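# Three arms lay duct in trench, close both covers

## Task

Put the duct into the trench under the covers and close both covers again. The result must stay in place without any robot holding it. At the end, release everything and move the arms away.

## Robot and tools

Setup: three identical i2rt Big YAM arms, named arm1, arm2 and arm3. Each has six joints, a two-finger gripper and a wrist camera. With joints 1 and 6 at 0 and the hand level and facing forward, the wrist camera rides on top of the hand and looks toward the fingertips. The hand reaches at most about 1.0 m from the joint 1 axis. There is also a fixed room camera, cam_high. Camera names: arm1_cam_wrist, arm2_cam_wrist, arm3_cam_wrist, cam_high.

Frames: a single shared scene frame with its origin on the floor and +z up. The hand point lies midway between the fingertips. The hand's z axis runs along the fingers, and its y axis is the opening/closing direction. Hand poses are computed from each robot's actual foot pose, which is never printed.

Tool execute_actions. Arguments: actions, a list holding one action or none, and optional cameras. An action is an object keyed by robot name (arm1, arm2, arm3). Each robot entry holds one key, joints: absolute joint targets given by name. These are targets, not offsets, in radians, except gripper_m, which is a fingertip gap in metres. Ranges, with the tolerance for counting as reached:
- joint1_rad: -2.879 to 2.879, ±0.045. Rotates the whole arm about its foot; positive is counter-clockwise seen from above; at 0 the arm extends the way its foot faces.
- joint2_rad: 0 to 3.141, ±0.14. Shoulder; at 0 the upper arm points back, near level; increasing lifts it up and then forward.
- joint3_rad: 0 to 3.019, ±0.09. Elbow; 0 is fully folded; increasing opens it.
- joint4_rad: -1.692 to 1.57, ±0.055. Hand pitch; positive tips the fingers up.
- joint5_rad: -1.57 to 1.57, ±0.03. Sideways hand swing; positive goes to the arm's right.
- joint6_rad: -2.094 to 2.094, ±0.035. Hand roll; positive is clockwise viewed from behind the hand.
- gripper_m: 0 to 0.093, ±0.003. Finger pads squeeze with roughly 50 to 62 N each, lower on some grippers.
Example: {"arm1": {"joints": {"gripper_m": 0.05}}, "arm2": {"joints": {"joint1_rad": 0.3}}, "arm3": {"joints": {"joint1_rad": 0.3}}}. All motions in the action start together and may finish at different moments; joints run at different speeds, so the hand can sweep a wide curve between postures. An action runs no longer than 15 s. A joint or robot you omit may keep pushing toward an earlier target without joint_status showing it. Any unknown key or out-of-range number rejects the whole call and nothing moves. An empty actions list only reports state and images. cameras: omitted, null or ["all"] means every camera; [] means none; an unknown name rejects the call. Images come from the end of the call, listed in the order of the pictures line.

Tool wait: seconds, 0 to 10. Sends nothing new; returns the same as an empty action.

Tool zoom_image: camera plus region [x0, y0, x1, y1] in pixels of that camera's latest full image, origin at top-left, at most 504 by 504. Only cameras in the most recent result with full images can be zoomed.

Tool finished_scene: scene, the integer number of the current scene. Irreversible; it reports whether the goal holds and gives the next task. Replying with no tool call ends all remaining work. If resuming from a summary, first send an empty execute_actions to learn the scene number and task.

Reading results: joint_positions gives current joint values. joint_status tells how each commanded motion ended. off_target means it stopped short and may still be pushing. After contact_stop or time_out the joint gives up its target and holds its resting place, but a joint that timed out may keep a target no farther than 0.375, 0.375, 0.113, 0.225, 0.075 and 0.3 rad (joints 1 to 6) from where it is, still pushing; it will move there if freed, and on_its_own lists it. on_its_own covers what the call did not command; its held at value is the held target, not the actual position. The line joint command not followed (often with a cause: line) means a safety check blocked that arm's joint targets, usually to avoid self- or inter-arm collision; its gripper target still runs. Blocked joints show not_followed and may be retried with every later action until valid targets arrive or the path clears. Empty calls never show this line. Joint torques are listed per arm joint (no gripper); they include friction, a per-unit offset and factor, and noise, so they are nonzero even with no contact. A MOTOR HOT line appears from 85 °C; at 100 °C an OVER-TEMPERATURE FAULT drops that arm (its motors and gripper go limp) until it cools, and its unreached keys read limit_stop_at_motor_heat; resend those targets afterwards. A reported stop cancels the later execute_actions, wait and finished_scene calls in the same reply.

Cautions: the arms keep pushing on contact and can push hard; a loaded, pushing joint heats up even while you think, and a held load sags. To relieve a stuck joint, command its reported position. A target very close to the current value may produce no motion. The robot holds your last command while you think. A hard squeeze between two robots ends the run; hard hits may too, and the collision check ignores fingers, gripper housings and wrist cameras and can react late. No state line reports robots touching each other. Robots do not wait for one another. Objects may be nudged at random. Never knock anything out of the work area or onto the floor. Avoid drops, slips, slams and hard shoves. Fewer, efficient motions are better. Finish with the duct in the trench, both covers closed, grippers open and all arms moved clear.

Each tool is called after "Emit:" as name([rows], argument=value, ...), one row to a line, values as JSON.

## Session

Emit:
execute_actions([
  {"arm2":{"joints":{"joint1_rad":-0.2,"joint2_rad":2.2,"joint3_rad":0.97,"joint4_rad":-0.36,"joint5_rad":0,"joint6_rad":1.37,"gripper_m":0.045}},"arm1":{"joints":{"joint1_rad":-0.3,"joint2_rad":1.6,"joint3_rad":1.3,"joint4_rad":-1.25,"joint5_rad":0,"joint6_rad":0,"gripper_m":0}},"arm3":{"joints":{"joint1_rad":0.3,"joint2_rad":1.6,"joint3_rad":1.3,"joint4_rad":-1.25,"joint5_rad":0,"joint6_rad":0,"gripper_m":0}}},
], cameras=["cam_high","arm2_cam_wrist"])

Scene clock: 2.30 s.
Joint torques (N m, as the arm reports them, + toward a larger angle): arm1=[  0.75 -14.35   8.3    0.28  -0.09   0.17] | arm2=[ -1.13 -14.     3.47   0.68   0.08   0.12] | arm3=[ -0.21 -14.02   8.12  -0.12   0.07  -0.11]
arm1.joint_positions: joint1_rad=-0.298 joint2_rad=+1.606 joint3_rad=+1.289 joint4_rad=-1.259 joint5_rad=+0.002 joint6_rad=-0.014 gripper_m=+0.000
arm1.joint_status: all done
arm1.hand: x=-0.5282 y=-0.2178 z=+1.0939 quat_wxyz=(+0.007, -0.153, -0.988, +0.001) (m; scene frame)
arm2.joint_positions: joint1_rad=-0.199 joint2_rad=+2.187 joint3_rad=+0.965 joint4_rad=-0.369 joint5_rad=-0.001 joint6_rad=+1.359 gripper_m=+0.045
arm2.joint_status: all done
arm2.hand: x=+0.0982 y=-0.1341 z=+0.5573 quat_wxyz=(+0.006, +0.023, -1.000, +0.010) (m; scene frame)
arm3.joint_positions: joint1_rad=+0.296 joint2_rad=+1.601 joint3_rad=+1.292 joint4_rad=-1.236 joint5_rad=+0.000 joint6_rad=+0.010 gripper_m=+0.001
arm3.joint_status: all done
arm3.hand: x=+0.5166 y=-0.2225 z=+1.1173 quat_wxyz=(+0.007, +0.992, +0.128, -0.019) (m; scene frame)
pictures: arm2_cam_wrist, cam_high
Images, in order (width x height): arm2_cam_wrist 616x616, cam_high 896x504.

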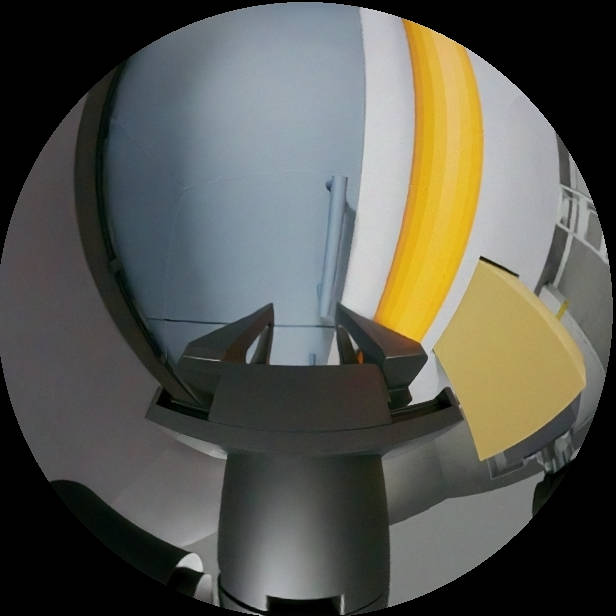

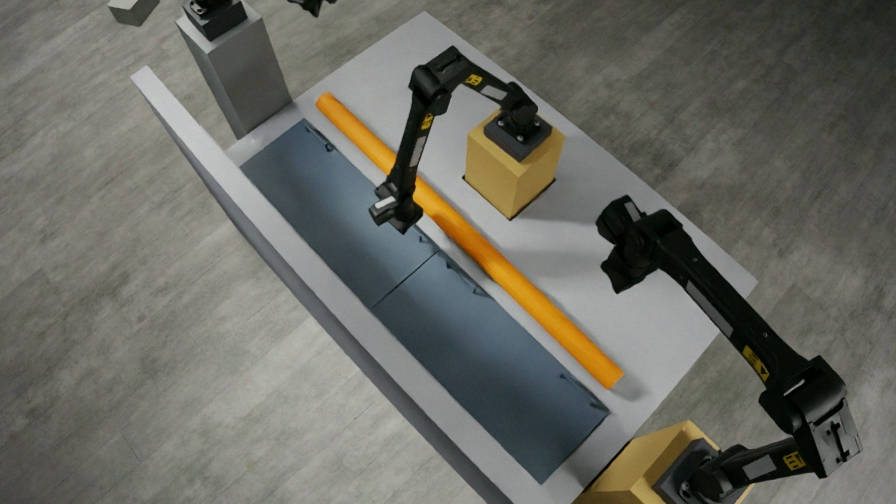

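Emit:
execute_actions([
  {"arm2":{"joints":{"joint1_rad":-0.36,"joint2_rad":2.3,"joint3_rad":0.97,"joint4_rad":-0.25,"joint6_rad":1.21}}},
], cameras=["arm2_cam_wrist"])

Scene clock: 3.53 s.
Joint torques (N m, as the arm reports them, + toward a larger angle): arm1=[  0.98 -14.58   8.32   0.3   -0.06   0.14] | arm2=[ -0.08 -13.9    2.57   0.69   0.05  -0.08] | arm3=[ -0.18 -14.02   8.15  -0.12   0.07  -0.11]
arm1.joint_positions: joint1_rad=-0.298 joint2_rad=+1.606 joint3_rad=+1.289 joint4_rad=-1.259 joint5_rad=+0.002 joint6_rad=-0.014 gripper_m=+0.000
arm1.joint_status: not commanded
arm1.hand: x=-0.5282 y=-0.2178 z=+1.0939 quat_wxyz=(+0.007, -0.153, -0.988, +0.001) (m; scene frame)
arm2.joint_positions: joint1_rad=-0.371 joint2_rad=+2.286 joint3_rad=+0.966 joint4_rad=-0.259 joint5_rad=+0.000 joint6_rad=+1.221 gripper_m=+0.045
arm2.joint_status: all done
arm2.hand: x=+0.1653 y=-0.1596 z=+0.5170 quat_wxyz=(+0.006, +0.006, -1.000, +0.004) (m; scene frame)
arm3.joint_positions: joint1_rad=+0.296 joint2_rad=+1.601 joint3_rad=+1.292 joint4_rad=-1.236 joint5_rad=+0.000 joint6_rad=+0.010 gripper_m=+0.001
arm3.joint_status: not commanded
arm3.hand: x=+0.5166 y=-0.2225 z=+1.1173 quat_wxyz=(+0.007, +0.992, +0.128, -0.019) (m; scene frame)
pictures: arm2_cam_wrist
Images, in order (width x height): arm2_cam_wrist 616x616.

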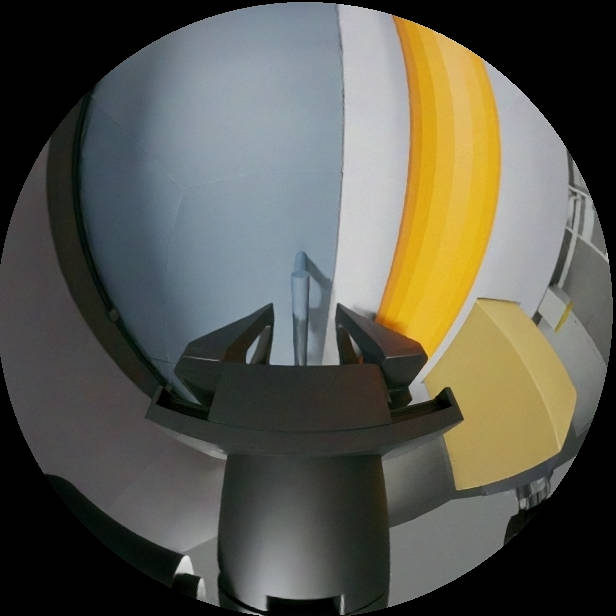

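Centered. Lower, grip; preposition arm3.

Emit:
execute_actions([
  {"arm2":{"joints":{"joint2_rad":2.47,"joint3_rad":1.02,"joint4_rad":-0.13}},"arm3":{"joints":{"joint2_rad":2.675,"joint3_rad":1.435,"joint4_rad":-0.33}}},
], cameras=[])

Emit:
execute_actions([
  {"arm2":{"joints":{"gripper_m":0}}},
], cameras=["arm2_cam_wrist","cam_high"])

Scene clock: 5.33 s.
Joint torques (N m, as the arm reports them, + toward a larger angle): arm1=[  0.87 -14.58   8.29   0.29  -0.08   0.15] | arm2=[ -0.27 -10.72   1.59   0.86  -0.07  -0.1 ] | arm3=[ -0.15 -20.07   3.57   1.15   0.08  -0.11]
arm1.joint_positions: joint1_rad=-0.298 joint2_rad=+1.606 joint3_rad=+1.289 joint4_rad=-1.259 joint5_rad=+0.002 joint6_rad=-0.014 gripper_m=+0.000
arm1.joint_status: not commanded
arm1.hand: x=-0.5282 y=-0.2178 z=+1.0939 quat_wxyz=(+0.007, -0.153, -0.988, +0.001) (m; scene frame)
arm2.joint_positions: joint1_rad=-0.370 joint2_rad=+2.412 joint3_rad=+1.021 joint4_rad=-0.141 joint5_rad=+0.003 joint6_rad=+1.220 gripper_m=+0.045
arm2.joint_status: all done
arm2.hand: x=+0.1695 y=-0.1474 z=+0.4718 quat_wxyz=(-0.004, +0.007, -1.000, -0.017) (m; scene frame)
arm3.joint_positions: joint1_rad=+0.296 joint2_rad=+2.683 joint3_rad=+1.422 joint4_rad=-0.345 joint5_rad=+0.000 joint6_rad=+0.010 gripper_m=+0.001
arm3.joint_status: all done
arm3.hand: x=+0.4844 y=-0.2363 z=+0.6004 quat_wxyz=(+0.003, +0.992, +0.129, +0.011) (m; scene frame)
pictures: none
No camera images: the call's "cameras" was empty. Leave "cameras" out to get every camera's image.

Scene clock: 5.93 s.
Joint torques (N m, as the arm reports them, + toward a larger angle): arm1=[  0.9  -14.51   8.3    0.33  -0.08   0.16] | arm2=[ -0.29 -10.47   2.46   0.89  -0.41  -0.2 ] | arm3=[ -0.15 -19.98   3.57   1.17   0.07  -0.11]
arm1.joint_positions: joint1_rad=-0.298 joint2_rad=+1.606 joint3_rad=+1.289 joint4_rad=-1.259 joint5_rad=+0.002 joint6_rad=-0.014 gripper_m=+0.000
arm1.joint_status: not commanded
arm1.hand: x=-0.5282 y=-0.2178 z=+1.0939 quat_wxyz=(+0.007, -0.153, -0.988, +0.001) (m; scene frame)
arm2.joint_positions: joint1_rad=-0.370 joint2_rad=+2.412 joint3_rad=+1.009 joint4_rad=-0.143 joint5_rad=+0.011 joint6_rad=+1.230 gripper_m=+0.007
arm2.joint_status: gripper_m off_target (ended at +0.007, target +0.000)
arm2.hand: x=+0.1681 y=-0.1556 z=+0.4709 quat_wxyz=(-0.005, +0.002, -1.000, -0.009) (m; scene frame)
arm3.joint_positions: joint1_rad=+0.296 joint2_rad=+2.683 joint3_rad=+1.422 joint4_rad=-0.345 joint5_rad=+0.000 joint6_rad=+0.010 gripper_m=+0.001
arm3.joint_status: not commanded
arm3.hand: x=+0.4844 y=-0.2363 z=+0.6004 quat_wxyz=(+0.003, +0.992, +0.129, +0.011) (m; scene frame)
pictures: arm2_cam_wrist, cam_high
Images, in order (width x height): arm2_cam_wrist 616x616, cam_high 896x504.

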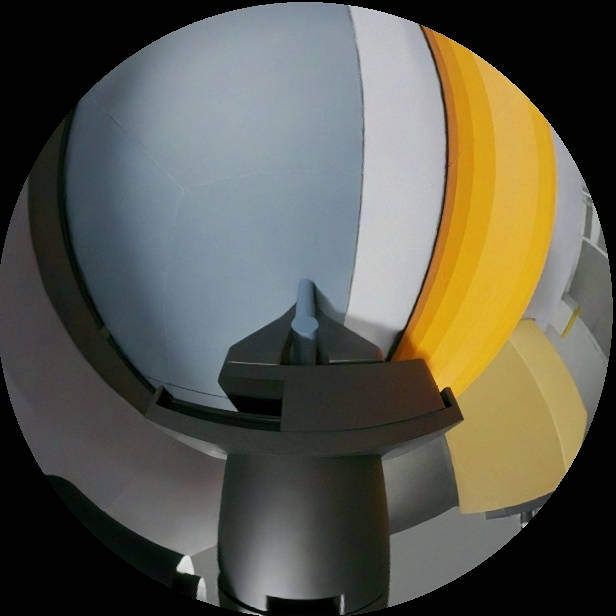

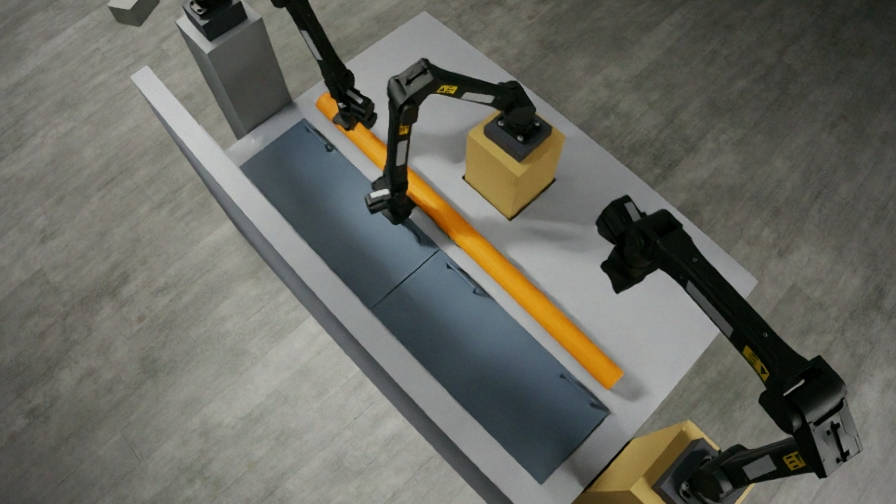

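Emit:
execute_actions([
  {"arm2":{"joints":{"joint1_rad":-0.34,"joint2_rad":2.0,"joint3_rad":0.97,"joint4_rad":-0.45}}},
], cameras=[])

Emit:
execute_actions([
  {"arm2":{"joints":{"joint1_rad":-0.27,"joint2_rad":1.85,"joint3_rad":1.38,"joint4_rad":-0.9,"joint6_rad":1.3}}},
], cameras=["cam_high"])

Scene clock: 8.80 s.
Joint torques (N m, as the arm reports them, + toward a larger angle): arm1=[  0.72 -14.53   8.31   0.32  -0.09   0.16] | arm2=[ -0.52 -24.31   2.6   -1.15   0.47  -0.58] | arm3=[ -0.19 -20.     3.58   1.17   0.07  -0.11]
arm1.joint_positions: joint1_rad=-0.298 joint2_rad=+1.606 joint3_rad=+1.289 joint4_rad=-1.259 joint5_rad=+0.002 joint6_rad=-0.014 gripper_m=+0.000
arm1.joint_status: not commanded
arm1.hand: x=-0.5282 y=-0.2178 z=+1.0939 quat_wxyz=(+0.007, -0.153, -0.988, +0.001) (m; scene frame)
arm2.joint_positions: joint1_rad=-0.344 joint2_rad=+2.104 joint3_rad=+0.987 joint4_rad=-0.408 joint5_rad=-0.010 joint6_rad=+1.268 gripper_m=+0.008
arm2.joint_status: all done
arm2.hand: x=+0.1653 y=-0.1203 z=+0.5942 quat_wxyz=(+0.002, -0.004, -1.000, -0.022) (m; scene frame)
arm3.joint_positions: joint1_rad=+0.296 joint2_rad=+2.683 joint3_rad=+1.422 joint4_rad=-0.345 joint5_rad=+0.000 joint6_rad=+0.010 gripper_m=+0.001
arm3.joint_status: not commanded
arm3.hand: x=+0.4844 y=-0.2363 z=+0.6004 quat_wxyz=(+0.003, +0.992, +0.129, +0.011) (m; scene frame)
pictures: none
No camera images: the call's "cameras" was empty. Leave "cameras" out to get every camera's image.

Scene clock: 11.23 s.
Joint torques (N m, as the arm reports them, + toward a larger angle): arm1=[  0.84 -14.56   8.31   0.27  -0.07   0.14] | arm2=[  0.06 -30.96  14.96  -1.55  -0.33  -0.26] | arm3=[ -0.12 -20.02   3.58   1.17   0.07  -0.11]
arm1.joint_positions: joint1_rad=-0.298 joint2_rad=+1.606 joint3_rad=+1.289 joint4_rad=-1.259 joint5_rad=+0.002 joint6_rad=-0.014 gripper_m=+0.000
arm1.joint_status: not commanded
arm1.hand: x=-0.5282 y=-0.2178 z=+1.0939 quat_wxyz=(+0.007, -0.153, -0.988, +0.001) (m; scene frame)
arm2.joint_positions: joint1_rad=-0.283 joint2_rad=+2.009 joint3_rad=+1.288 joint4_rad=-0.853 joint5_rad=+0.009 joint6_rad=+1.326 gripper_m=+0.008
arm2.joint_status: joint2_rad time_out (moved -0.095 of -0.254); joint3_rad time_out (moved +0.301 of +0.393); the others done
arm2.on_its_own: joint2_rad reads +2.009 and still pushes toward +1.850 since a time_out; joint3_rad reads +1.288 and still pushes toward +1.380 since a time_out
arm2.hand: x=+0.1622 y=-0.0369 z=+0.7074 quat_wxyz=(+0.000, -0.002, -1.000, +0.003) (m; scene frame)
arm3.joint_positions: joint1_rad=+0.296 joint2_rad=+2.683 joint3_rad=+1.422 joint4_rad=-0.345 joint5_rad=+0.000 joint6_rad=+0.010 gripper_m=+0.001
arm3.joint_status: not commanded
arm3.hand: x=+0.4844 y=-0.2363 z=+0.6004 quat_wxyz=(+0.003, +0.992, +0.129, +0.011) (m; scene frame)
pictures: cam_high
Images, in order (width x height): cam_high 896x504.

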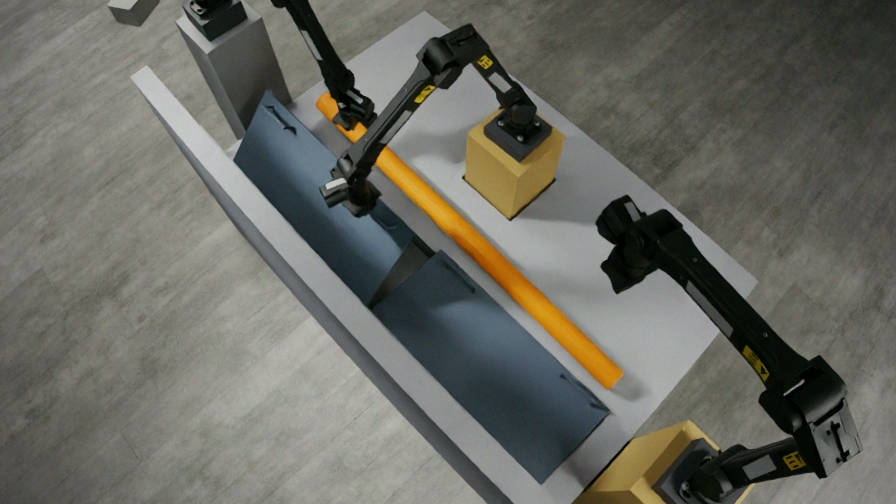

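Emit:
execute_actions([
  {"arm3":{"joints":{"joint1_rad":-0.2}},"arm2":{"joints":{"joint1_rad":-0.24,"joint2_rad":1.95,"joint3_rad":1.5,"joint4_rad":-0.98,"joint6_rad":1.33}}},
], cameras=["cam_high"])

Scene clock: 13.90 s.
Joint torques (N m, as the arm reports them, + toward a larger angle): arm1=[  1.02 -14.49   8.28   0.27  -0.08   0.15] | arm2=[  0.71 -26.62  12.79  -0.12  -0.42  -0.18] | arm3=[-14.62 -16.7    4.51   1.13   0.6    0.09]
arm1.joint_positions: joint1_rad=-0.298 joint2_rad=+1.606 joint3_rad=+1.289 joint4_rad=-1.259 joint5_rad=+0.002 joint6_rad=-0.014 gripper_m=+0.000
arm1.joint_status: not commanded
arm1.hand: x=-0.5282 y=-0.2178 z=+1.0939 quat_wxyz=(+0.007, -0.153, -0.988, +0.001) (m; scene frame)
arm2.joint_positions: joint1_rad=-0.260 joint2_rad=+2.043 joint3_rad=+1.441 joint4_rad=-0.968 joint5_rad=+0.012 joint6_rad=+1.348 gripper_m=+0.008
arm2.joint_status: all done
arm2.hand: x=+0.1603 y=+0.0043 z=+0.7356 quat_wxyz=(-0.002, -0.002, -1.000, +0.002) (m; scene frame)
arm3.joint_positions: joint1_rad=-0.005 joint2_rad=+2.642 joint3_rad=+1.413 joint4_rad=-0.343 joint5_rad=-0.013 joint6_rad=-0.007 gripper_m=+0.001
arm3.joint_status: joint1_rad time_out (moved -0.301 of -0.496)
arm3.on_its_own: joint1_rad reads -0.005 and still pushes toward -0.200 since a time_out
arm3.hand: x=+0.4522 y=-0.0891 z=+0.6176 quat_wxyz=(+0.013, +1.000, -0.013, -0.005) (m; scene frame)
pictures: cam_high
Images, in order (width x height): cam_high 896x504.

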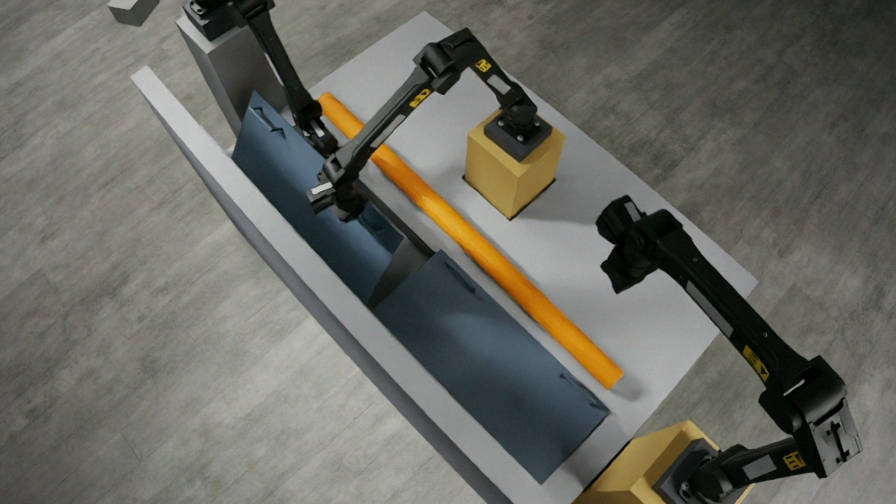

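Release arm2, go hover over handle B.

Emit:
execute_actions([
  {"arm3":{"joints":{"joint1_rad":-0.24}},"arm2":{"joints":{"gripper_m":0.045}}},
], cameras=[])

Emit:
execute_actions([
  {"arm2":{"joints":{"joint2_rad":1.6,"joint3_rad":1.2,"joint4_rad":-1.2}},"arm1":{"joints":{"joint2_rad":2.69,"joint3_rad":1.46,"joint4_rad":-0.34}}},
], cameras=[])

Emit:
execute_actions([
  {"arm2":{"joints":{"joint1_rad":0.3,"joint2_rad":2.15,"joint3_rad":0.93,"joint4_rad":-0.33,"joint6_rad":1.87}}},
], cameras=["cam_high","arm2_cam_wrist"])

Scene clock: 16.27 s.
Joint torques (N m, as the arm reports them, + toward a larger angle): arm1=[  0.9  -14.62   8.26   0.27  -0.09   0.17] | arm2=[ -0.01 -16.91  10.37   0.52  -0.06  -0.12] | arm3=[-12.4  -16.47   3.94   0.88   0.19   0.13]
arm1.joint_positions: joint1_rad=-0.298 joint2_rad=+1.606 joint3_rad=+1.289 joint4_rad=-1.259 joint5_rad=+0.002 joint6_rad=-0.014 gripper_m=+0.000
arm1.joint_status: not commanded
arm1.hand: x=-0.5282 y=-0.2178 z=+1.0939 quat_wxyz=(+0.007, -0.153, -0.988, +0.001) (m; scene frame)
arm2.joint_positions: joint1_rad=-0.253 joint2_rad=+1.933 joint3_rad=+1.481 joint4_rad=-0.977 joint5_rad=+0.003 joint6_rad=+1.341 gripper_m=+0.045
arm2.joint_status: all done
arm2.hand: x=+0.1613 y=+0.0334 z=+0.8110 quat_wxyz=(-0.013, +0.005, -0.998, -0.068) (m; scene frame)
arm3.joint_positions: joint1_rad=-0.076 joint2_rad=+2.637 joint3_rad=+1.422 joint4_rad=-0.337 joint5_rad=-0.003 joint6_rad=-0.010 gripper_m=+0.001
arm3.joint_status: joint1_rad time_out (moved -0.071 of -0.235)
arm3.on_its_own: joint1_rad reads -0.076 and still pushes toward -0.240 since a time_out
arm3.hand: x=+0.4454 y=-0.0499 z=+0.6207 quat_wxyz=(+0.007, +0.999, -0.047, -0.014) (m; scene frame)
pictures: none
No camera images: the call's "cameras" was empty. Leave "cameras" out to get every camera's image.

not run: a stop came earlier in this reply.

not run: a stop came earlier in this reply.

Emit:
execute_actions([
  {"arm2":{"joints":{"joint2_rad":1.6,"joint3_rad":1.2,"joint4_rad":-1.2}},"arm1":{"joints":{"joint2_rad":2.69,"joint3_rad":1.46,"joint4_rad":-0.34}}},
], cameras=[])

Emit:
execute_actions([
  {"arm2":{"joints":{"joint1_rad":0.3,"joint2_rad":2.15,"joint3_rad":0.93,"joint4_rad":-0.33,"joint6_rad":1.87}}},
], cameras=["cam_high","arm2_cam_wrist"])

Scene clock: 18.13 s.
Joint torques (N m, as the arm reports them, + toward a larger angle): arm1=[  0.88 -20.87   3.83   0.32  -0.09   0.16] | arm2=[ -0.07 -10.85   8.51   0.12  -0.05  -0.09] | arm3=[-12.34 -16.47   3.94   0.91   0.19   0.13]
arm1.joint_positions: joint1_rad=-0.298 joint2_rad=+2.704 joint3_rad=+1.443 joint4_rad=-0.354 joint5_rad=+0.002 joint6_rad=-0.014 gripper_m=+0.000
arm1.joint_status: all done
arm1.hand: x=-0.4997 y=-0.2283 z=+0.5721 quat_wxyz=(+0.026, -0.153, -0.988, -0.003) (m; scene frame)
arm2.joint_positions: joint1_rad=-0.253 joint2_rad=+1.579 joint3_rad=+1.202 joint4_rad=-1.194 joint5_rad=+0.003 joint6_rad=+1.340 gripper_m=+0.045
arm2.joint_status: all done
arm2.hand: x=+0.1293 y=-0.1128 z=+0.8839 quat_wxyz=(+0.003, +0.006, -1.000, +0.001) (m; scene frame)
arm3.joint_positions: joint1_rad=-0.076 joint2_rad=+2.637 joint3_rad=+1.422 joint4_rad=-0.337 joint5_rad=-0.003 joint6_rad=-0.010 gripper_m=+0.001
arm3.joint_status: not commanded
arm3.on_its_own: joint1_rad reads -0.076 and still pushes toward -0.240 since a time_out
arm3.hand: x=+0.4454 y=-0.0499 z=+0.6207 quat_wxyz=(+0.007, +0.999, -0.047, -0.014) (m; scene frame)
pictures: none
No camera images: the call's "cameras" was empty. Leave "cameras" out to get every camera's image.

Scene clock: 19.70 s.
Joint torques (N m, as the arm reports them, + toward a larger angle): arm1=[  0.9  -20.94   3.94   0.32  -0.08   0.15] | arm2=[ -1.22 -13.39   3.97   0.71   0.07   0.07] | arm3=[-12.32 -16.51   3.91   0.87   0.19   0.13]
arm1.joint_positions: joint1_rad=-0.298 joint2_rad=+2.704 joint3_rad=+1.443 joint4_rad=-0.354 joint5_rad=+0.002 joint6_rad=-0.014 gripper_m=+0.000
arm1.joint_status: not commanded
arm1.hand: x=-0.4997 y=-0.2283 z=+0.5721 quat_wxyz=(+0.026, -0.153, -0.988, -0.003) (m; scene frame)
arm2.joint_positions: joint1_rad=+0.302 joint2_rad=+2.138 joint3_rad=+0.921 joint4_rad=-0.340 joint5_rad=-0.001 joint6_rad=+1.859 gripper_m=+0.045
arm2.joint_status: all done
arm2.hand: x=-0.1090 y=-0.1550 z=+0.5726 quat_wxyz=(+0.007, +0.024, -1.000, -0.006) (m; scene frame)
arm3.joint_positions: joint1_rad=-0.076 joint2_rad=+2.637 joint3_rad=+1.422 joint4_rad=-0.337 joint5_rad=-0.003 joint6_rad=-0.010 gripper_m=+0.001
arm3.joint_status: not commanded
arm3.on_its_own: joint1_rad reads -0.076 and still pushes toward -0.240 since a time_out
arm3.hand: x=+0.4454 y=-0.0499 z=+0.6207 quat_wxyz=(+0.007, +0.999, -0.047, -0.014) (m; scene frame)
pictures: arm2_cam_wrist, cam_high
Images, in order (width x height): arm2_cam_wrist 616x616, cam_high 896x504.

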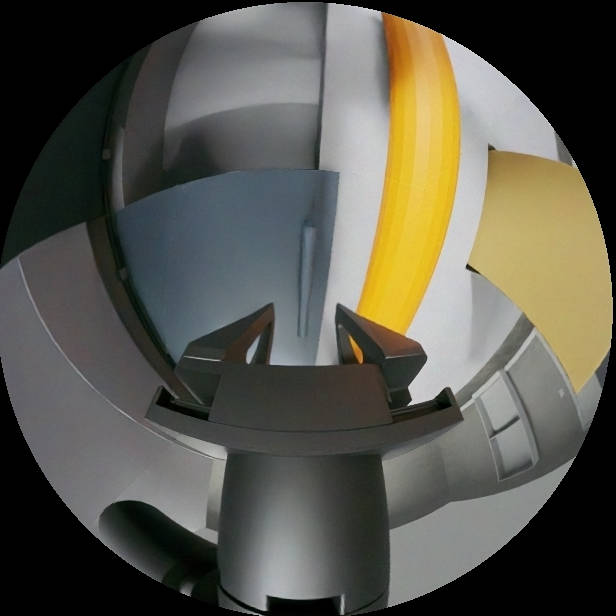

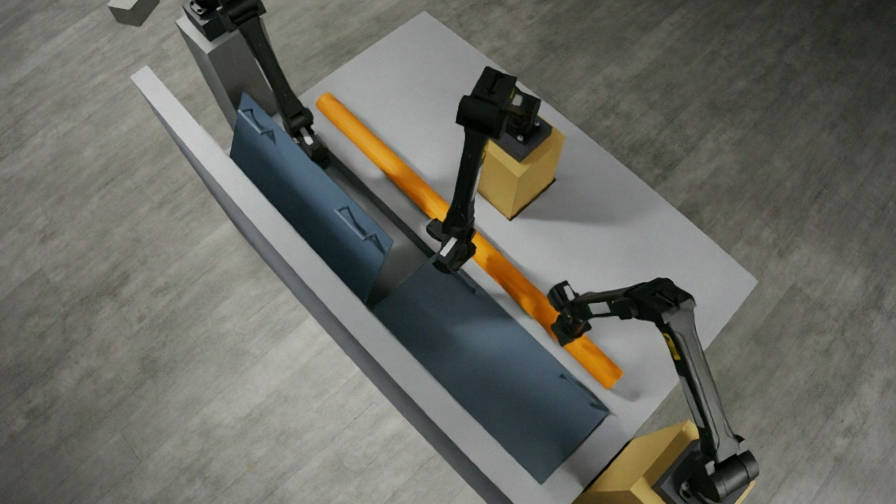

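Emit:
execute_actions([
  {"arm2":{"joints":{"joint1_rad":0.22,"joint6_rad":1.8,"joint2_rad":2.31,"joint3_rad":0.94,"joint4_rad":-0.2}}},
], cameras=["arm2_cam_wrist"])

Scene clock: 20.77 s.
Joint torques (N m, as the arm reports them, + toward a larger angle): arm1=[  0.91 -20.88   3.92   0.38  -0.09   0.16] | arm2=[ -1.09 -13.86   2.19   0.65   0.08  -0.09] | arm3=[-12.36 -16.52   3.93   0.9    0.2    0.13]
arm1.joint_positions: joint1_rad=-0.298 joint2_rad=+2.704 joint3_rad=+1.443 joint4_rad=-0.354 joint5_rad=+0.002 joint6_rad=-0.014 gripper_m=+0.000
arm1.joint_status: not commanded
arm1.hand: x=-0.4997 y=-0.2283 z=+0.5721 quat_wxyz=(+0.026, -0.153, -0.988, -0.003) (m; scene frame)
arm2.joint_positions: joint1_rad=+0.219 joint2_rad=+2.303 joint3_rad=+0.935 joint4_rad=-0.209 joint5_rad=-0.001 joint6_rad=+1.811 gripper_m=+0.045
arm2.joint_status: all done
arm2.hand: x=-0.0718 y=-0.1619 z=+0.5099 quat_wxyz=(+0.004, +0.006, -1.000, +0.004) (m; scene frame)
arm3.joint_positions: joint1_rad=-0.076 joint2_rad=+2.637 joint3_rad=+1.422 joint4_rad=-0.337 joint5_rad=-0.003 joint6_rad=-0.010 gripper_m=+0.001
arm3.joint_status: not commanded
arm3.on_its_own: joint1_rad reads -0.076 and still pushes toward -0.240 since a time_out
arm3.hand: x=+0.4454 y=-0.0499 z=+0.6207 quat_wxyz=(+0.007, +0.999, -0.047, -0.014) (m; scene frame)
pictures: arm2_cam_wrist
Images, in order (width x height): arm2_cam_wrist 616x616.

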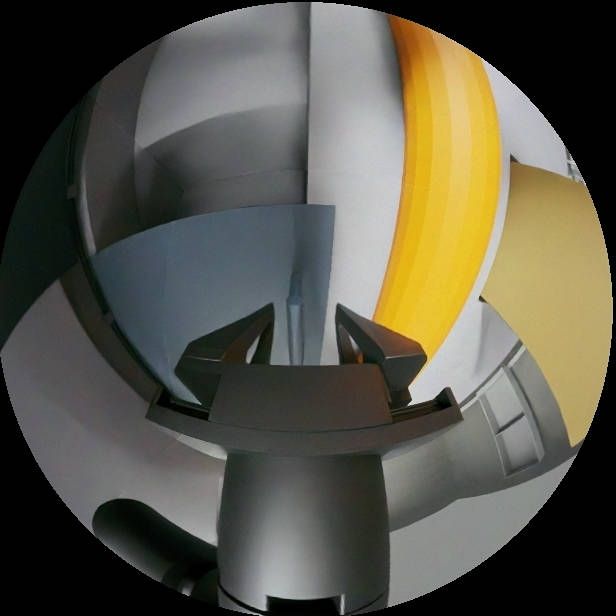

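Emit:
execute_actions([
  {"arm2":{"joints":{"joint2_rad":2.47,"joint3_rad":1.0,"joint4_rad":-0.13}}},
], cameras=[])

Emit:
execute_actions([
  {"arm2":{"joints":{"gripper_m":0}}},
], cameras=[])

Emit:
execute_actions([
  {"arm2":{"joints":{"joint1_rad":0.2,"joint2_rad":2.0,"joint3_rad":0.97,"joint4_rad":-0.45}}},
], cameras=[])

Emit:
execute_actions([
  {"arm2":{"joints":{"joint1_rad":0.16,"joint2_rad":1.85,"joint3_rad":1.38,"joint4_rad":-0.9,"joint6_rad":1.76}}},
], cameras=["cam_high"])

Scene clock: 21.77 s.
Joint torques (N m, as the arm reports them, + toward a larger angle): arm1=[  0.82 -20.93   3.78   0.4   -0.09   0.17] | arm2=[ -1.06 -10.69   1.24   0.6    0.09  -0.1 ] | arm3=[-12.38 -16.53   3.93   0.87   0.2    0.13]
arm1.joint_positions: joint1_rad=-0.298 joint2_rad=+2.704 joint3_rad=+1.443 joint4_rad=-0.354 joint5_rad=+0.002 joint6_rad=-0.014 gripper_m=+0.000
arm1.joint_status: not commanded
arm1.hand: x=-0.4997 y=-0.2283 z=+0.5721 quat_wxyz=(+0.026, -0.153, -0.988, -0.003) (m; scene frame)
arm2.joint_positions: joint1_rad=+0.219 joint2_rad=+2.416 joint3_rad=+1.002 joint4_rad=-0.136 joint5_rad=-0.001 joint6_rad=+1.810 gripper_m=+0.045
arm2.joint_status: all done
arm2.hand: x=-0.0757 y=-0.1483 z=+0.4710 quat_wxyz=(+0.007, +0.006, -1.000, -0.010) (m; scene frame)
arm3.joint_positions: joint1_rad=-0.076 joint2_rad=+2.637 joint3_rad=+1.422 joint4_rad=-0.337 joint5_rad=-0.003 joint6_rad=-0.010 gripper_m=+0.001
arm3.joint_status: not commanded
arm3.on_its_own: joint1_rad reads -0.076 and still pushes toward -0.240 since a time_out
arm3.hand: x=+0.4454 y=-0.0499 z=+0.6207 quat_wxyz=(+0.007, +0.999, -0.047, -0.014) (m; scene frame)
pictures: none
No camera images: the call's "cameras" was empty. Leave "cameras" out to get every camera's image.

Scene clock: 22.37 s.
Joint torques (N m, as the arm reports them, + toward a larger angle): arm1=[  0.8  -20.83   3.88   0.39  -0.08   0.15] | arm2=[ -1.05 -10.6    1.97   0.74   0.26  -0.12] | arm3=[-12.36 -16.51   3.92   0.88   0.2    0.13]
arm1.joint_positions: joint1_rad=-0.298 joint2_rad=+2.704 joint3_rad=+1.443 joint4_rad=-0.354 joint5_rad=+0.002 joint6_rad=-0.014 gripper_m=+0.000
arm1.joint_status: not commanded
arm1.hand: x=-0.4997 y=-0.2283 z=+0.5721 quat_wxyz=(+0.026, -0.153, -0.988, -0.003) (m; scene frame)
arm2.joint_positions: joint1_rad=+0.219 joint2_rad=+2.416 joint3_rad=+0.993 joint4_rad=-0.140 joint5_rad=-0.005 joint6_rad=+1.812 gripper_m=+0.008
arm2.joint_status: gripper_m off_target (ended at +0.008, target +0.000)
arm2.hand: x=-0.0747 y=-0.1552 z=+0.4704 quat_wxyz=(+0.008, +0.006, -1.000, -0.003) (m; scene frame)
arm3.joint_positions: joint1_rad=-0.076 joint2_rad=+2.637 joint3_rad=+1.422 joint4_rad=-0.337 joint5_rad=-0.003 joint6_rad=-0.010 gripper_m=+0.001
arm3.joint_status: not commanded
arm3.on_its_own: joint1_rad reads -0.076 and still pushes toward -0.240 since a time_out
arm3.hand: x=+0.4454 y=-0.0499 z=+0.6207 quat_wxyz=(+0.007, +0.999, -0.047, -0.014) (m; scene frame)
pictures: none
No camera images: the call's "cameras" was empty. Leave "cameras" out to get every camera's image.

Scene clock: 24.83 s.
Joint torques (N m, as the arm reports them, + toward a larger angle): arm1=[  0.95 -20.88   3.81   0.38  -0.08   0.17] | arm2=[ -1.73 -27.52   2.49  -0.58   0.66  -0.41] | arm3=[-12.35 -16.51   3.91   0.89   0.2    0.13]
arm1.joint_positions: joint1_rad=-0.298 joint2_rad=+2.704 joint3_rad=+1.443 joint4_rad=-0.354 joint5_rad=+0.002 joint6_rad=-0.014 gripper_m=+0.000
arm1.joint_status: not commanded
arm1.hand: x=-0.4997 y=-0.2283 z=+0.5721 quat_wxyz=(+0.026, -0.153, -0.988, -0.003) (m; scene frame)
arm2.joint_positions: joint1_rad=+0.206 joint2_rad=+2.145 joint3_rad=+0.982 joint4_rad=-0.430 joint5_rad=-0.015 joint6_rad=+1.841 gripper_m=+0.015
arm2.joint_status: joint2_rad time_out (moved -0.270 of -0.416); the others done
arm2.on_its_own: joint2_rad reads +2.145 and still pushes toward +2.000 since a time_out
arm2.hand: x=-0.0758 y=-0.1326 z=+0.5780 quat_wxyz=(+0.009, -0.016, -1.000, +0.013) (m; scene frame)
arm3.joint_positions: joint1_rad=-0.076 joint2_rad=+2.637 joint3_rad=+1.422 joint4_rad=-0.337 joint5_rad=-0.003 joint6_rad=-0.010 gripper_m=+0.001
arm3.joint_status: not commanded
arm3.on_its_own: joint1_rad reads -0.076 and still pushes toward -0.240 since a time_out
arm3.hand: x=+0.4454 y=-0.0499 z=+0.6207 quat_wxyz=(+0.007, +0.999, -0.047, -0.014) (m; scene frame)
pictures: none
No camera images: the call's "cameras" was empty. Leave "cameras" out to get every camera's image.

not run: a stop came earlier in this reply.

Emit:
execute_actions([
  {"arm2":{"joints":{"joint1_rad":0.16,"joint2_rad":1.85,"joint3_rad":1.38,"joint4_rad":-0.9,"joint6_rad":1.76}}},
], cameras=["cam_high"])

Scene clock: 27.40 s.
Joint torques (N m, as the arm reports them, + toward a larger angle): arm1=[  0.74 -20.96   3.85   0.41  -0.07   0.15] | arm2=[ -3.01 -28.99  15.09  -0.31   0.46  -0.33] | arm3=[-12.35 -16.49   3.93   0.88   0.2    0.13]
arm1.joint_positions: joint1_rad=-0.298 joint2_rad=+2.704 joint3_rad=+1.443 joint4_rad=-0.354 joint5_rad=+0.002 joint6_rad=-0.014 gripper_m=+0.000
arm1.joint_status: not commanded
arm1.hand: x=-0.4997 y=-0.2283 z=+0.5721 quat_wxyz=(+0.026, -0.153, -0.988, -0.003) (m; scene frame)
arm2.joint_positions: joint1_rad=+0.181 joint2_rad=+1.989 joint3_rad=+1.287 joint4_rad=-0.885 joint5_rad=-0.010 joint6_rad=+1.794 gripper_m=+0.009
arm2.joint_status: joint3_rad time_out (moved +0.305 of +0.398); the others done
arm2.on_its_own: joint3_rad reads +1.287 and still pushes toward +1.380 since a time_out; gripper_m moved -0.006 toward your old target +0.000
arm2.hand: x=-0.0832 y=-0.0370 z=+0.7194 quat_wxyz=(+0.007, -0.004, -1.000, +0.010) (m; scene frame)
arm3.joint_positions: joint1_rad=-0.076 joint2_rad=+2.637 joint3_rad=+1.422 joint4_rad=-0.337 joint5_rad=-0.003 joint6_rad=-0.010 gripper_m=+0.001
arm3.joint_status: not commanded
arm3.on_its_own: joint1_rad reads -0.076 and still pushes toward -0.240 since a time_out
arm3.hand: x=+0.4454 y=-0.0499 z=+0.6207 quat_wxyz=(+0.007, +0.999, -0.047, -0.014) (m; scene frame)
pictures: cam_high
Images, in order (width x height): cam_high 896x504.

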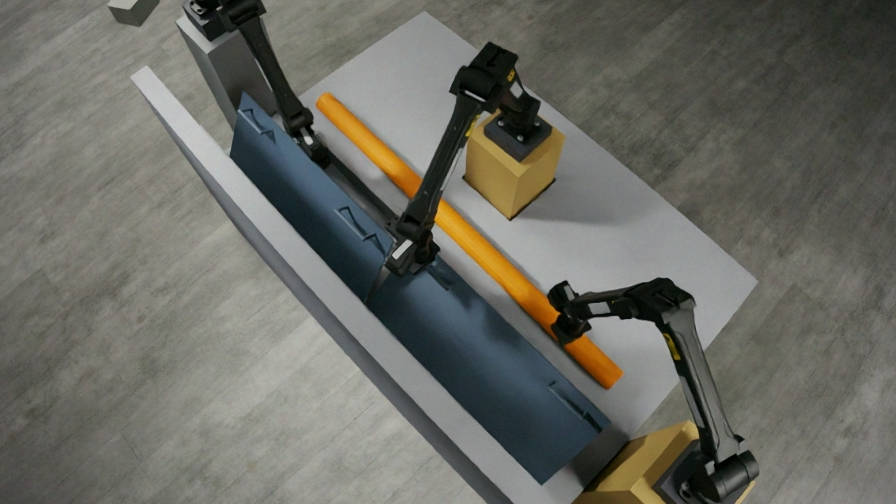

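Emit:
execute_actions([
  {"arm1":{"joints":{"joint1_rad":0.15}},"arm2":{"joints":{"joint2_rad":1.9,"joint3_rad":1.45}}},
], cameras=["cam_high"])

Scene clock: 30.43 s.
Joint torques (N m, as the arm reports them, + toward a larger angle): arm1=[ 13.19 -17.7    4.08   0.52  -0.04   0.13] | arm2=[ -1.85 -25.57  12.15   0.11  -0.14  -0.19] | arm3=[-12.32 -16.5    3.9    0.9    0.2    0.13]
arm1.joint_positions: joint1_rad=+0.018 joint2_rad=+2.663 joint3_rad=+1.445 joint4_rad=-0.355 joint5_rad=+0.001 joint6_rad=-0.011 gripper_m=+0.000
arm1.joint_status: joint1_rad time_out (moved +0.316 of +0.448)
arm1.on_its_own: joint1_rad reads +0.018 and still pushes toward +0.150 since a time_out
arm1.hand: x=-0.4528 y=-0.0734 z=+0.5917 quat_wxyz=(+0.006, +0.003, -1.000, +0.000) (m; scene frame)
arm2.joint_positions: joint1_rad=+0.167 joint2_rad=+1.987 joint3_rad=+1.401 joint4_rad=-0.890 joint5_rad=+0.005 joint6_rad=+1.779 gripper_m=+0.009
arm2.joint_status: all done
arm2.hand: x=-0.0839 y=+0.0173 z=+0.7566 quat_wxyz=(+0.011, -0.004, -0.999, -0.046) (m; scene frame)
arm3.joint_positions: joint1_rad=-0.076 joint2_rad=+2.637 joint3_rad=+1.422 joint4_rad=-0.337 joint5_rad=-0.003 joint6_rad=-0.010 gripper_m=+0.001
arm3.joint_status: not commanded
arm3.on_its_own: joint1_rad reads -0.076 and still pushes toward -0.240 since a time_out
arm3.hand: x=+0.4454 y=-0.0499 z=+0.6207 quat_wxyz=(+0.007, +0.999, -0.047, -0.014) (m; scene frame)
pictures: cam_high
Images, in order (width x height): cam_high 896x504.

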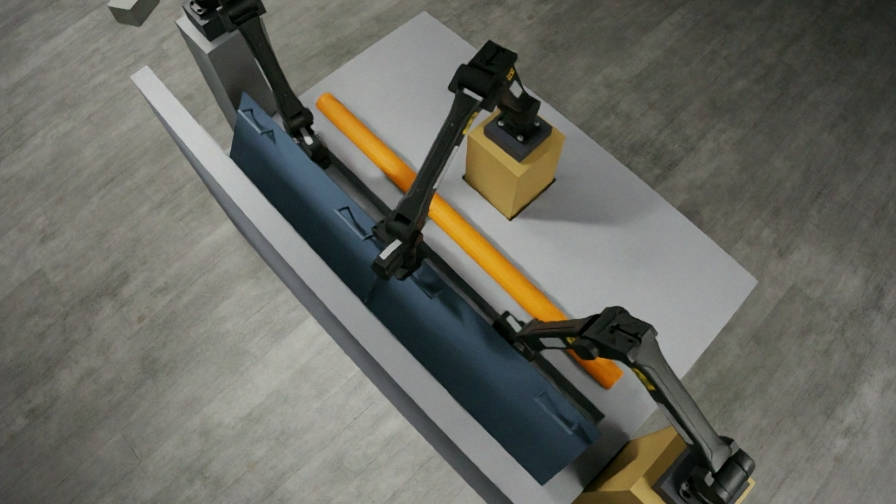

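Emit:
execute_actions([
  {"arm1":{"joints":{"joint1_rad":0.08}},"arm2":{"joints":{"gripper_m":0.05}}},
], cameras=[])

Emit:
execute_actions([
  {"arm2":{"joints":{"joint1_rad":0.05,"joint2_rad":1.6,"joint3_rad":0.9,"joint4_rad":-0.85,"joint6_rad":1.62,"gripper_m":0.093}}},
], cameras=["cam_high"])

Emit:
execute_actions([
  {"arm2":{"joints":{"joint2_rad":1.82,"joint3_rad":0.588,"joint4_rad":-0.34}}},
], cameras=["cam_high","arm2_cam_wrist"])

Scene clock: 32.37 s.
Joint torques (N m, as the arm reports them, + toward a larger angle): arm1=[  8.49 -18.8    3.39   0.24  -0.08   0.13] | arm2=[ -1.77 -15.9   10.59   0.49  -0.03  -0.13] | arm3=[-12.31 -16.51   3.93   0.9    0.2    0.13]
arm1.joint_positions: joint1_rad=-0.001 joint2_rad=+2.678 joint3_rad=+1.454 joint4_rad=-0.346 joint5_rad=+0.002 joint6_rad=-0.011 gripper_m=+0.000
arm1.joint_status: joint1_rad time_out (moved -0.018 of +0.062)
arm1.on_its_own: joint1_rad reads -0.001 and still pushes toward +0.080 since a time_out
arm1.hand: x=-0.4525 y=-0.0831 z=+0.5856 quat_wxyz=(+0.004, -0.007, -1.000, +0.001) (m; scene frame)
arm2.joint_positions: joint1_rad=+0.167 joint2_rad=+1.883 joint3_rad=+1.430 joint4_rad=-0.893 joint5_rad=+0.002 joint6_rad=+1.770 gripper_m=+0.050
arm2.joint_status: all done
arm2.hand: x=-0.0883 y=+0.0393 z=+0.8262 quat_wxyz=(+0.025, +0.000, -0.994, -0.110) (m; scene frame)
arm3.joint_positions: joint1_rad=-0.076 joint2_rad=+2.637 joint3_rad=+1.422 joint4_rad=-0.337 joint5_rad=-0.003 joint6_rad=-0.010 gripper_m=+0.001
arm3.joint_status: not commanded
arm3.on_its_own: joint1_rad reads -0.076 and still pushes toward -0.240 since a time_out
arm3.hand: x=+0.4454 y=-0.0499 z=+0.6207 quat_wxyz=(+0.007, +0.999, -0.047, -0.014) (m; scene frame)
pictures: none
No camera images: the call's "cameras" was empty. Leave "cameras" out to get every camera's image.

not run: a stop came earlier in this reply.

not run: a stop came earlier in this reply.

Emit:
execute_actions([
  {"arm2":{"joints":{"joint1_rad":0.05,"joint2_rad":1.6,"joint3_rad":0.9,"joint4_rad":-0.85,"joint6_rad":1.62,"gripper_m":0.093}}},
], cameras=["cam_high"])

Emit:
execute_actions([
  {"arm2":{"joints":{"joint2_rad":1.82,"joint3_rad":0.588,"joint4_rad":-0.34}}},
], cameras=["cam_high","arm2_cam_wrist"])

Scene clock: 33.97 s.
Joint torques (N m, as the arm reports them, + toward a larger angle): arm1=[  8.63 -19.01   3.39   0.21  -0.08   0.12] | arm2=[-0.11 -9.76  8.08  0.51  0.02 -0.11] | arm3=[-12.38 -16.49   3.91   0.88   0.2    0.13]
arm1.joint_positions: joint1_rad=-0.001 joint2_rad=+2.678 joint3_rad=+1.454 joint4_rad=-0.346 joint5_rad=+0.002 joint6_rad=-0.011 gripper_m=+0.000
arm1.joint_status: not commanded
arm1.on_its_own: joint1_rad reads -0.001 and still pushes toward +0.080 since a time_out
arm1.hand: x=-0.4525 y=-0.0831 z=+0.5856 quat_wxyz=(+0.004, -0.007, -1.000, +0.001) (m; scene frame)
arm2.joint_positions: joint1_rad=+0.038 joint2_rad=+1.585 joint3_rad=+0.891 joint4_rad=-0.854 joint5_rad=+0.001 joint6_rad=+1.631 gripper_m=+0.093
arm2.joint_status: all done
arm2.hand: x=+0.0025 y=-0.1568 z=+0.7803 quat_wxyz=(+0.004, +0.006, -1.000, -0.011) (m; scene frame)
arm3.joint_positions: joint1_rad=-0.076 joint2_rad=+2.637 joint3_rad=+1.422 joint4_rad=-0.337 joint5_rad=-0.003 joint6_rad=-0.010 gripper_m=+0.001
arm3.joint_status: not commanded
arm3.on_its_own: joint1_rad reads -0.076 and still pushes toward -0.240 since a time_out
arm3.hand: x=+0.4454 y=-0.0499 z=+0.6207 quat_wxyz=(+0.007, +0.999, -0.047, -0.014) (m; scene frame)
pictures: cam_high
Images, in order (width x height): cam_high 896x504.

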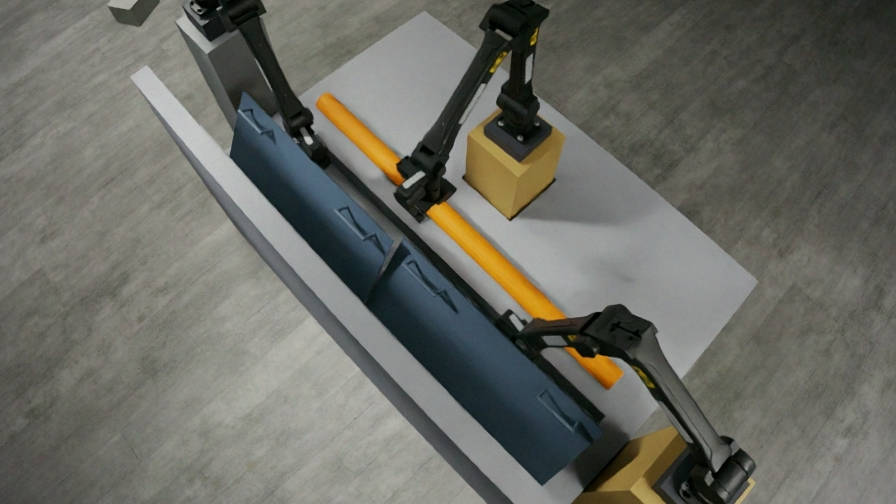

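Scene clock: 35.17 s.
Joint torques (N m, as the arm reports them, + toward a larger angle): arm1=[  8.46 -19.07   3.41   0.22  -0.1    0.13] | arm2=[ -0.11 -10.24   3.54   0.67   0.01  -0.09] | arm3=[-12.34 -16.54   3.93   0.89   0.2    0.13]
arm1.joint_positions: joint1_rad=-0.001 joint2_rad=+2.678 joint3_rad=+1.454 joint4_rad=-0.346 joint5_rad=+0.002 joint6_rad=-0.011 gripper_m=+0.000
arm1.joint_status: not commanded
arm1.on_its_own: joint1_rad reads -0.001 and still pushes toward +0.080 since a time_out
arm1.hand: x=-0.4525 y=-0.0831 z=+0.5856 quat_wxyz=(+0.004, -0.007, -1.000, +0.001) (m; scene frame)
arm2.joint_positions: joint1_rad=+0.038 joint2_rad=+1.828 joint3_rad=+0.580 joint4_rad=-0.350 joint5_rad=+0.001 joint6_rad=+1.630 gripper_m=+0.093
arm2.joint_status: all done
arm2.hand: x=+0.0082 y=-0.2526 z=+0.6339 quat_wxyz=(+0.003, +0.006, -1.000, +0.014) (m; scene frame)
arm3.joint_positions: joint1_rad=-0.076 joint2_rad=+2.637 joint3_rad=+1.422 joint4_rad=-0.337 joint5_rad=-0.003 joint6_rad=-0.010 gripper_m=+0.001
arm3.joint_status: not commanded
arm3.on_its_own: joint1_rad reads -0.076 and still pushes toward -0.240 since a time_out
arm3.hand: x=+0.4454 y=-0.0499 z=+0.6207 quat_wxyz=(+0.007, +0.999, -0.047, -0.014) (m; scene frame)
pictures: arm2_cam_wrist, cam_high
Images, in order (width x height): arm2_cam_wrist 616x616, cam_high 896x504.

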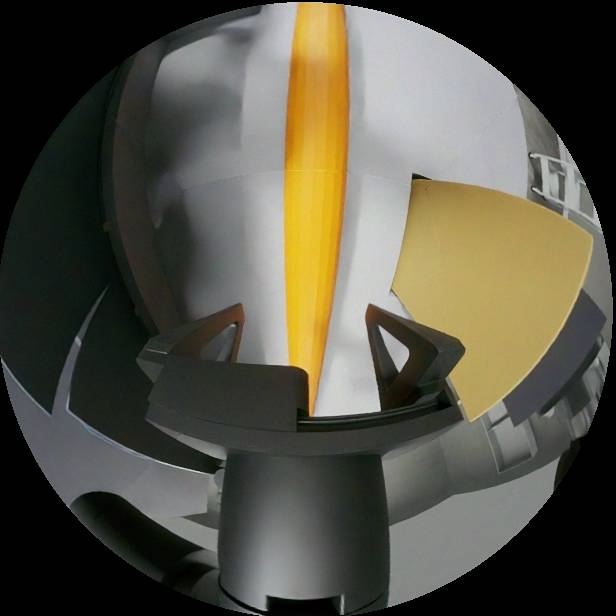

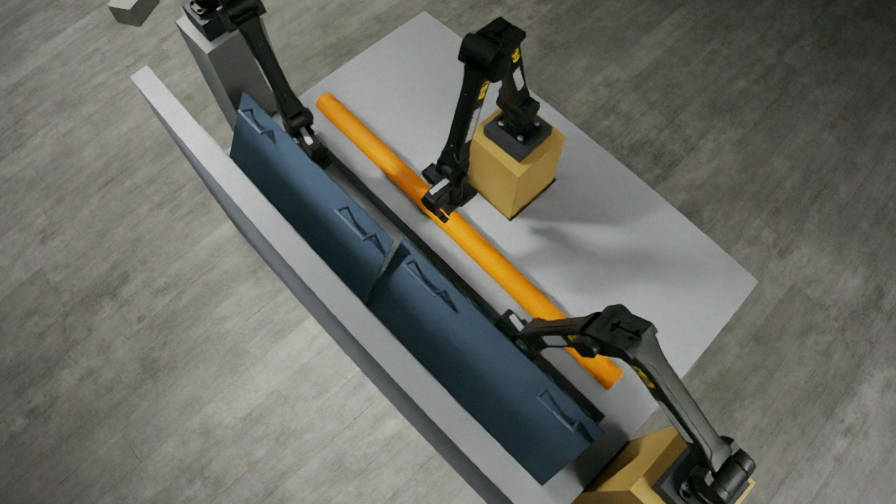

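Emit:
execute_actions([
  {"arm2":{"joints":{"joint2_rad":2.09,"joint3_rad":0.595,"joint4_rad":-0.08}}},
], cameras=[])

Emit:
execute_actions([
  {"arm2":{"joints":{"joint2_rad":2.455,"joint3_rad":0.705,"joint4_rad":0.17}}},
], cameras=["arm2_cam_wrist"])

Emit:
execute_actions([
  {"arm2":{"joints":{"gripper_m":0.03}}},
], cameras=[])

Scene clock: 36.40 s.
Joint torques (N m, as the arm reports them, + toward a larger angle): arm1=[  8.51 -18.91   3.39   0.22  -0.08   0.13] | arm2=[-0.04 -9.82  0.82  0.7   0.02 -0.1 ] | arm3=[-12.37 -16.46   3.91   0.89   0.2    0.13]
arm1.joint_positions: joint1_rad=-0.001 joint2_rad=+2.678 joint3_rad=+1.454 joint4_rad=-0.346 joint5_rad=+0.002 joint6_rad=-0.011 gripper_m=+0.000
arm1.joint_status: not commanded
arm1.on_its_own: joint1_rad reads -0.001 and still pushes toward +0.080 since a time_out
arm1.hand: x=-0.4525 y=-0.0831 z=+0.5856 quat_wxyz=(+0.004, -0.007, -1.000, +0.001) (m; scene frame)
arm2.joint_positions: joint1_rad=+0.038 joint2_rad=+2.082 joint3_rad=+0.593 joint4_rad=-0.090 joint5_rad=+0.001 joint6_rad=+1.630 gripper_m=+0.093
arm2.joint_status: all done
arm2.hand: x=+0.0078 y=-0.2556 z=+0.5635 quat_wxyz=(+0.003, +0.006, -1.000, +0.005) (m; scene frame)
arm3.joint_positions: joint1_rad=-0.076 joint2_rad=+2.637 joint3_rad=+1.422 joint4_rad=-0.337 joint5_rad=-0.003 joint6_rad=-0.010 gripper_m=+0.001
arm3.joint_status: not commanded
arm3.on_its_own: joint1_rad reads -0.076 and still pushes toward -0.240 since a time_out
arm3.hand: x=+0.4454 y=-0.0499 z=+0.6207 quat_wxyz=(+0.007, +0.999, -0.047, -0.014) (m; scene frame)
pictures: none
No camera images: the call's "cameras" was empty. Leave "cameras" out to get every camera's image.

Scene clock: 38.07 s.
Joint torques (N m, as the arm reports them, + toward a larger angle): arm1=[  8.55 -18.95   3.37   0.22  -0.09   0.12] | arm2=[ -0.03 -10.4   -1.33   0.18   0.16  -0.1 ] | arm3=[-12.34 -16.44   3.92   0.89   0.2    0.13]
arm1.joint_positions: joint1_rad=-0.001 joint2_rad=+2.678 joint3_rad=+1.454 joint4_rad=-0.346 joint5_rad=+0.002 joint6_rad=-0.011 gripper_m=+0.000
arm1.joint_status: not commanded
arm1.on_its_own: joint1_rad reads -0.001 and still pushes toward +0.080 since a time_out
arm1.hand: x=-0.4525 y=-0.0831 z=+0.5856 quat_wxyz=(+0.004, -0.007, -1.000, +0.001) (m; scene frame)
arm2.joint_positions: joint1_rad=+0.038 joint2_rad=+2.437 joint3_rad=+0.702 joint4_rad=+0.175 joint5_rad=-0.002 joint6_rad=+1.631 gripper_m=+0.093
arm2.joint_status: all done
arm2.hand: x=+0.0064 y=-0.2564 z=+0.4639 quat_wxyz=(+0.006, +0.006, -1.000, -0.005) (m; scene frame)
arm3.joint_positions: joint1_rad=-0.076 joint2_rad=+2.637 joint3_rad=+1.422 joint4_rad=-0.337 joint5_rad=-0.003 joint6_rad=-0.010 gripper_m=+0.001
arm3.joint_status: not commanded
arm3.on_its_own: joint1_rad reads -0.076 and still pushes toward -0.240 since a time_out
arm3.hand: x=+0.4454 y=-0.0499 z=+0.6207 quat_wxyz=(+0.007, +0.999, -0.047, -0.014) (m; scene frame)
pictures: arm2_cam_wrist
Images, in order (width x height): arm2_cam_wrist 616x616.

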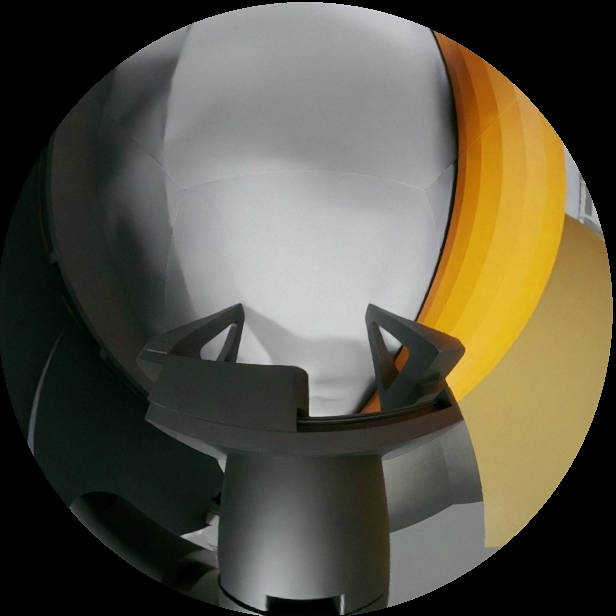

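Scene clock: 38.70 s.
Joint torques (N m, as the arm reports them, + toward a larger angle): arm1=[  8.51 -18.86   3.44   0.19  -0.08   0.14] | arm2=[ -0.11 -10.37  -1.3    0.17   0.15  -0.1 ] | arm3=[-12.37 -16.48   3.92   0.89   0.2    0.13]
arm1.joint_positions: joint1_rad=-0.001 joint2_rad=+2.678 joint3_rad=+1.454 joint4_rad=-0.346 joint5_rad=+0.002 joint6_rad=-0.011 gripper_m=+0.000
arm1.joint_status: not commanded
arm1.on_its_own: joint1_rad reads -0.001 and still pushes toward +0.080 since a time_out
arm1.hand: x=-0.4525 y=-0.0831 z=+0.5856 quat_wxyz=(+0.004, -0.007, -1.000, +0.001) (m; scene frame)
arm2.joint_positions: joint1_rad=+0.038 joint2_rad=+2.437 joint3_rad=+0.702 joint4_rad=+0.175 joint5_rad=-0.002 joint6_rad=+1.630 gripper_m=+0.030
arm2.joint_status: all done
arm2.hand: x=+0.0064 y=-0.2564 z=+0.4639 quat_wxyz=(+0.006, +0.006, -1.000, -0.005) (m; scene frame)
arm3.joint_positions: joint1_rad=-0.076 joint2_rad=+2.637 joint3_rad=+1.422 joint4_rad=-0.337 joint5_rad=-0.003 joint6_rad=-0.010 gripper_m=+0.001
arm3.joint_status: not commanded
arm3.on_its_own: joint1_rad reads -0.076 and still pushes toward -0.240 since a time_out
arm3.hand: x=+0.4454 y=-0.0499 z=+0.6207 quat_wxyz=(+0.007, +0.999, -0.047, -0.014) (m; scene frame)
pictures: none
No camera images: the call's "cameras" was empty. Leave "cameras" out to get every camera's image.


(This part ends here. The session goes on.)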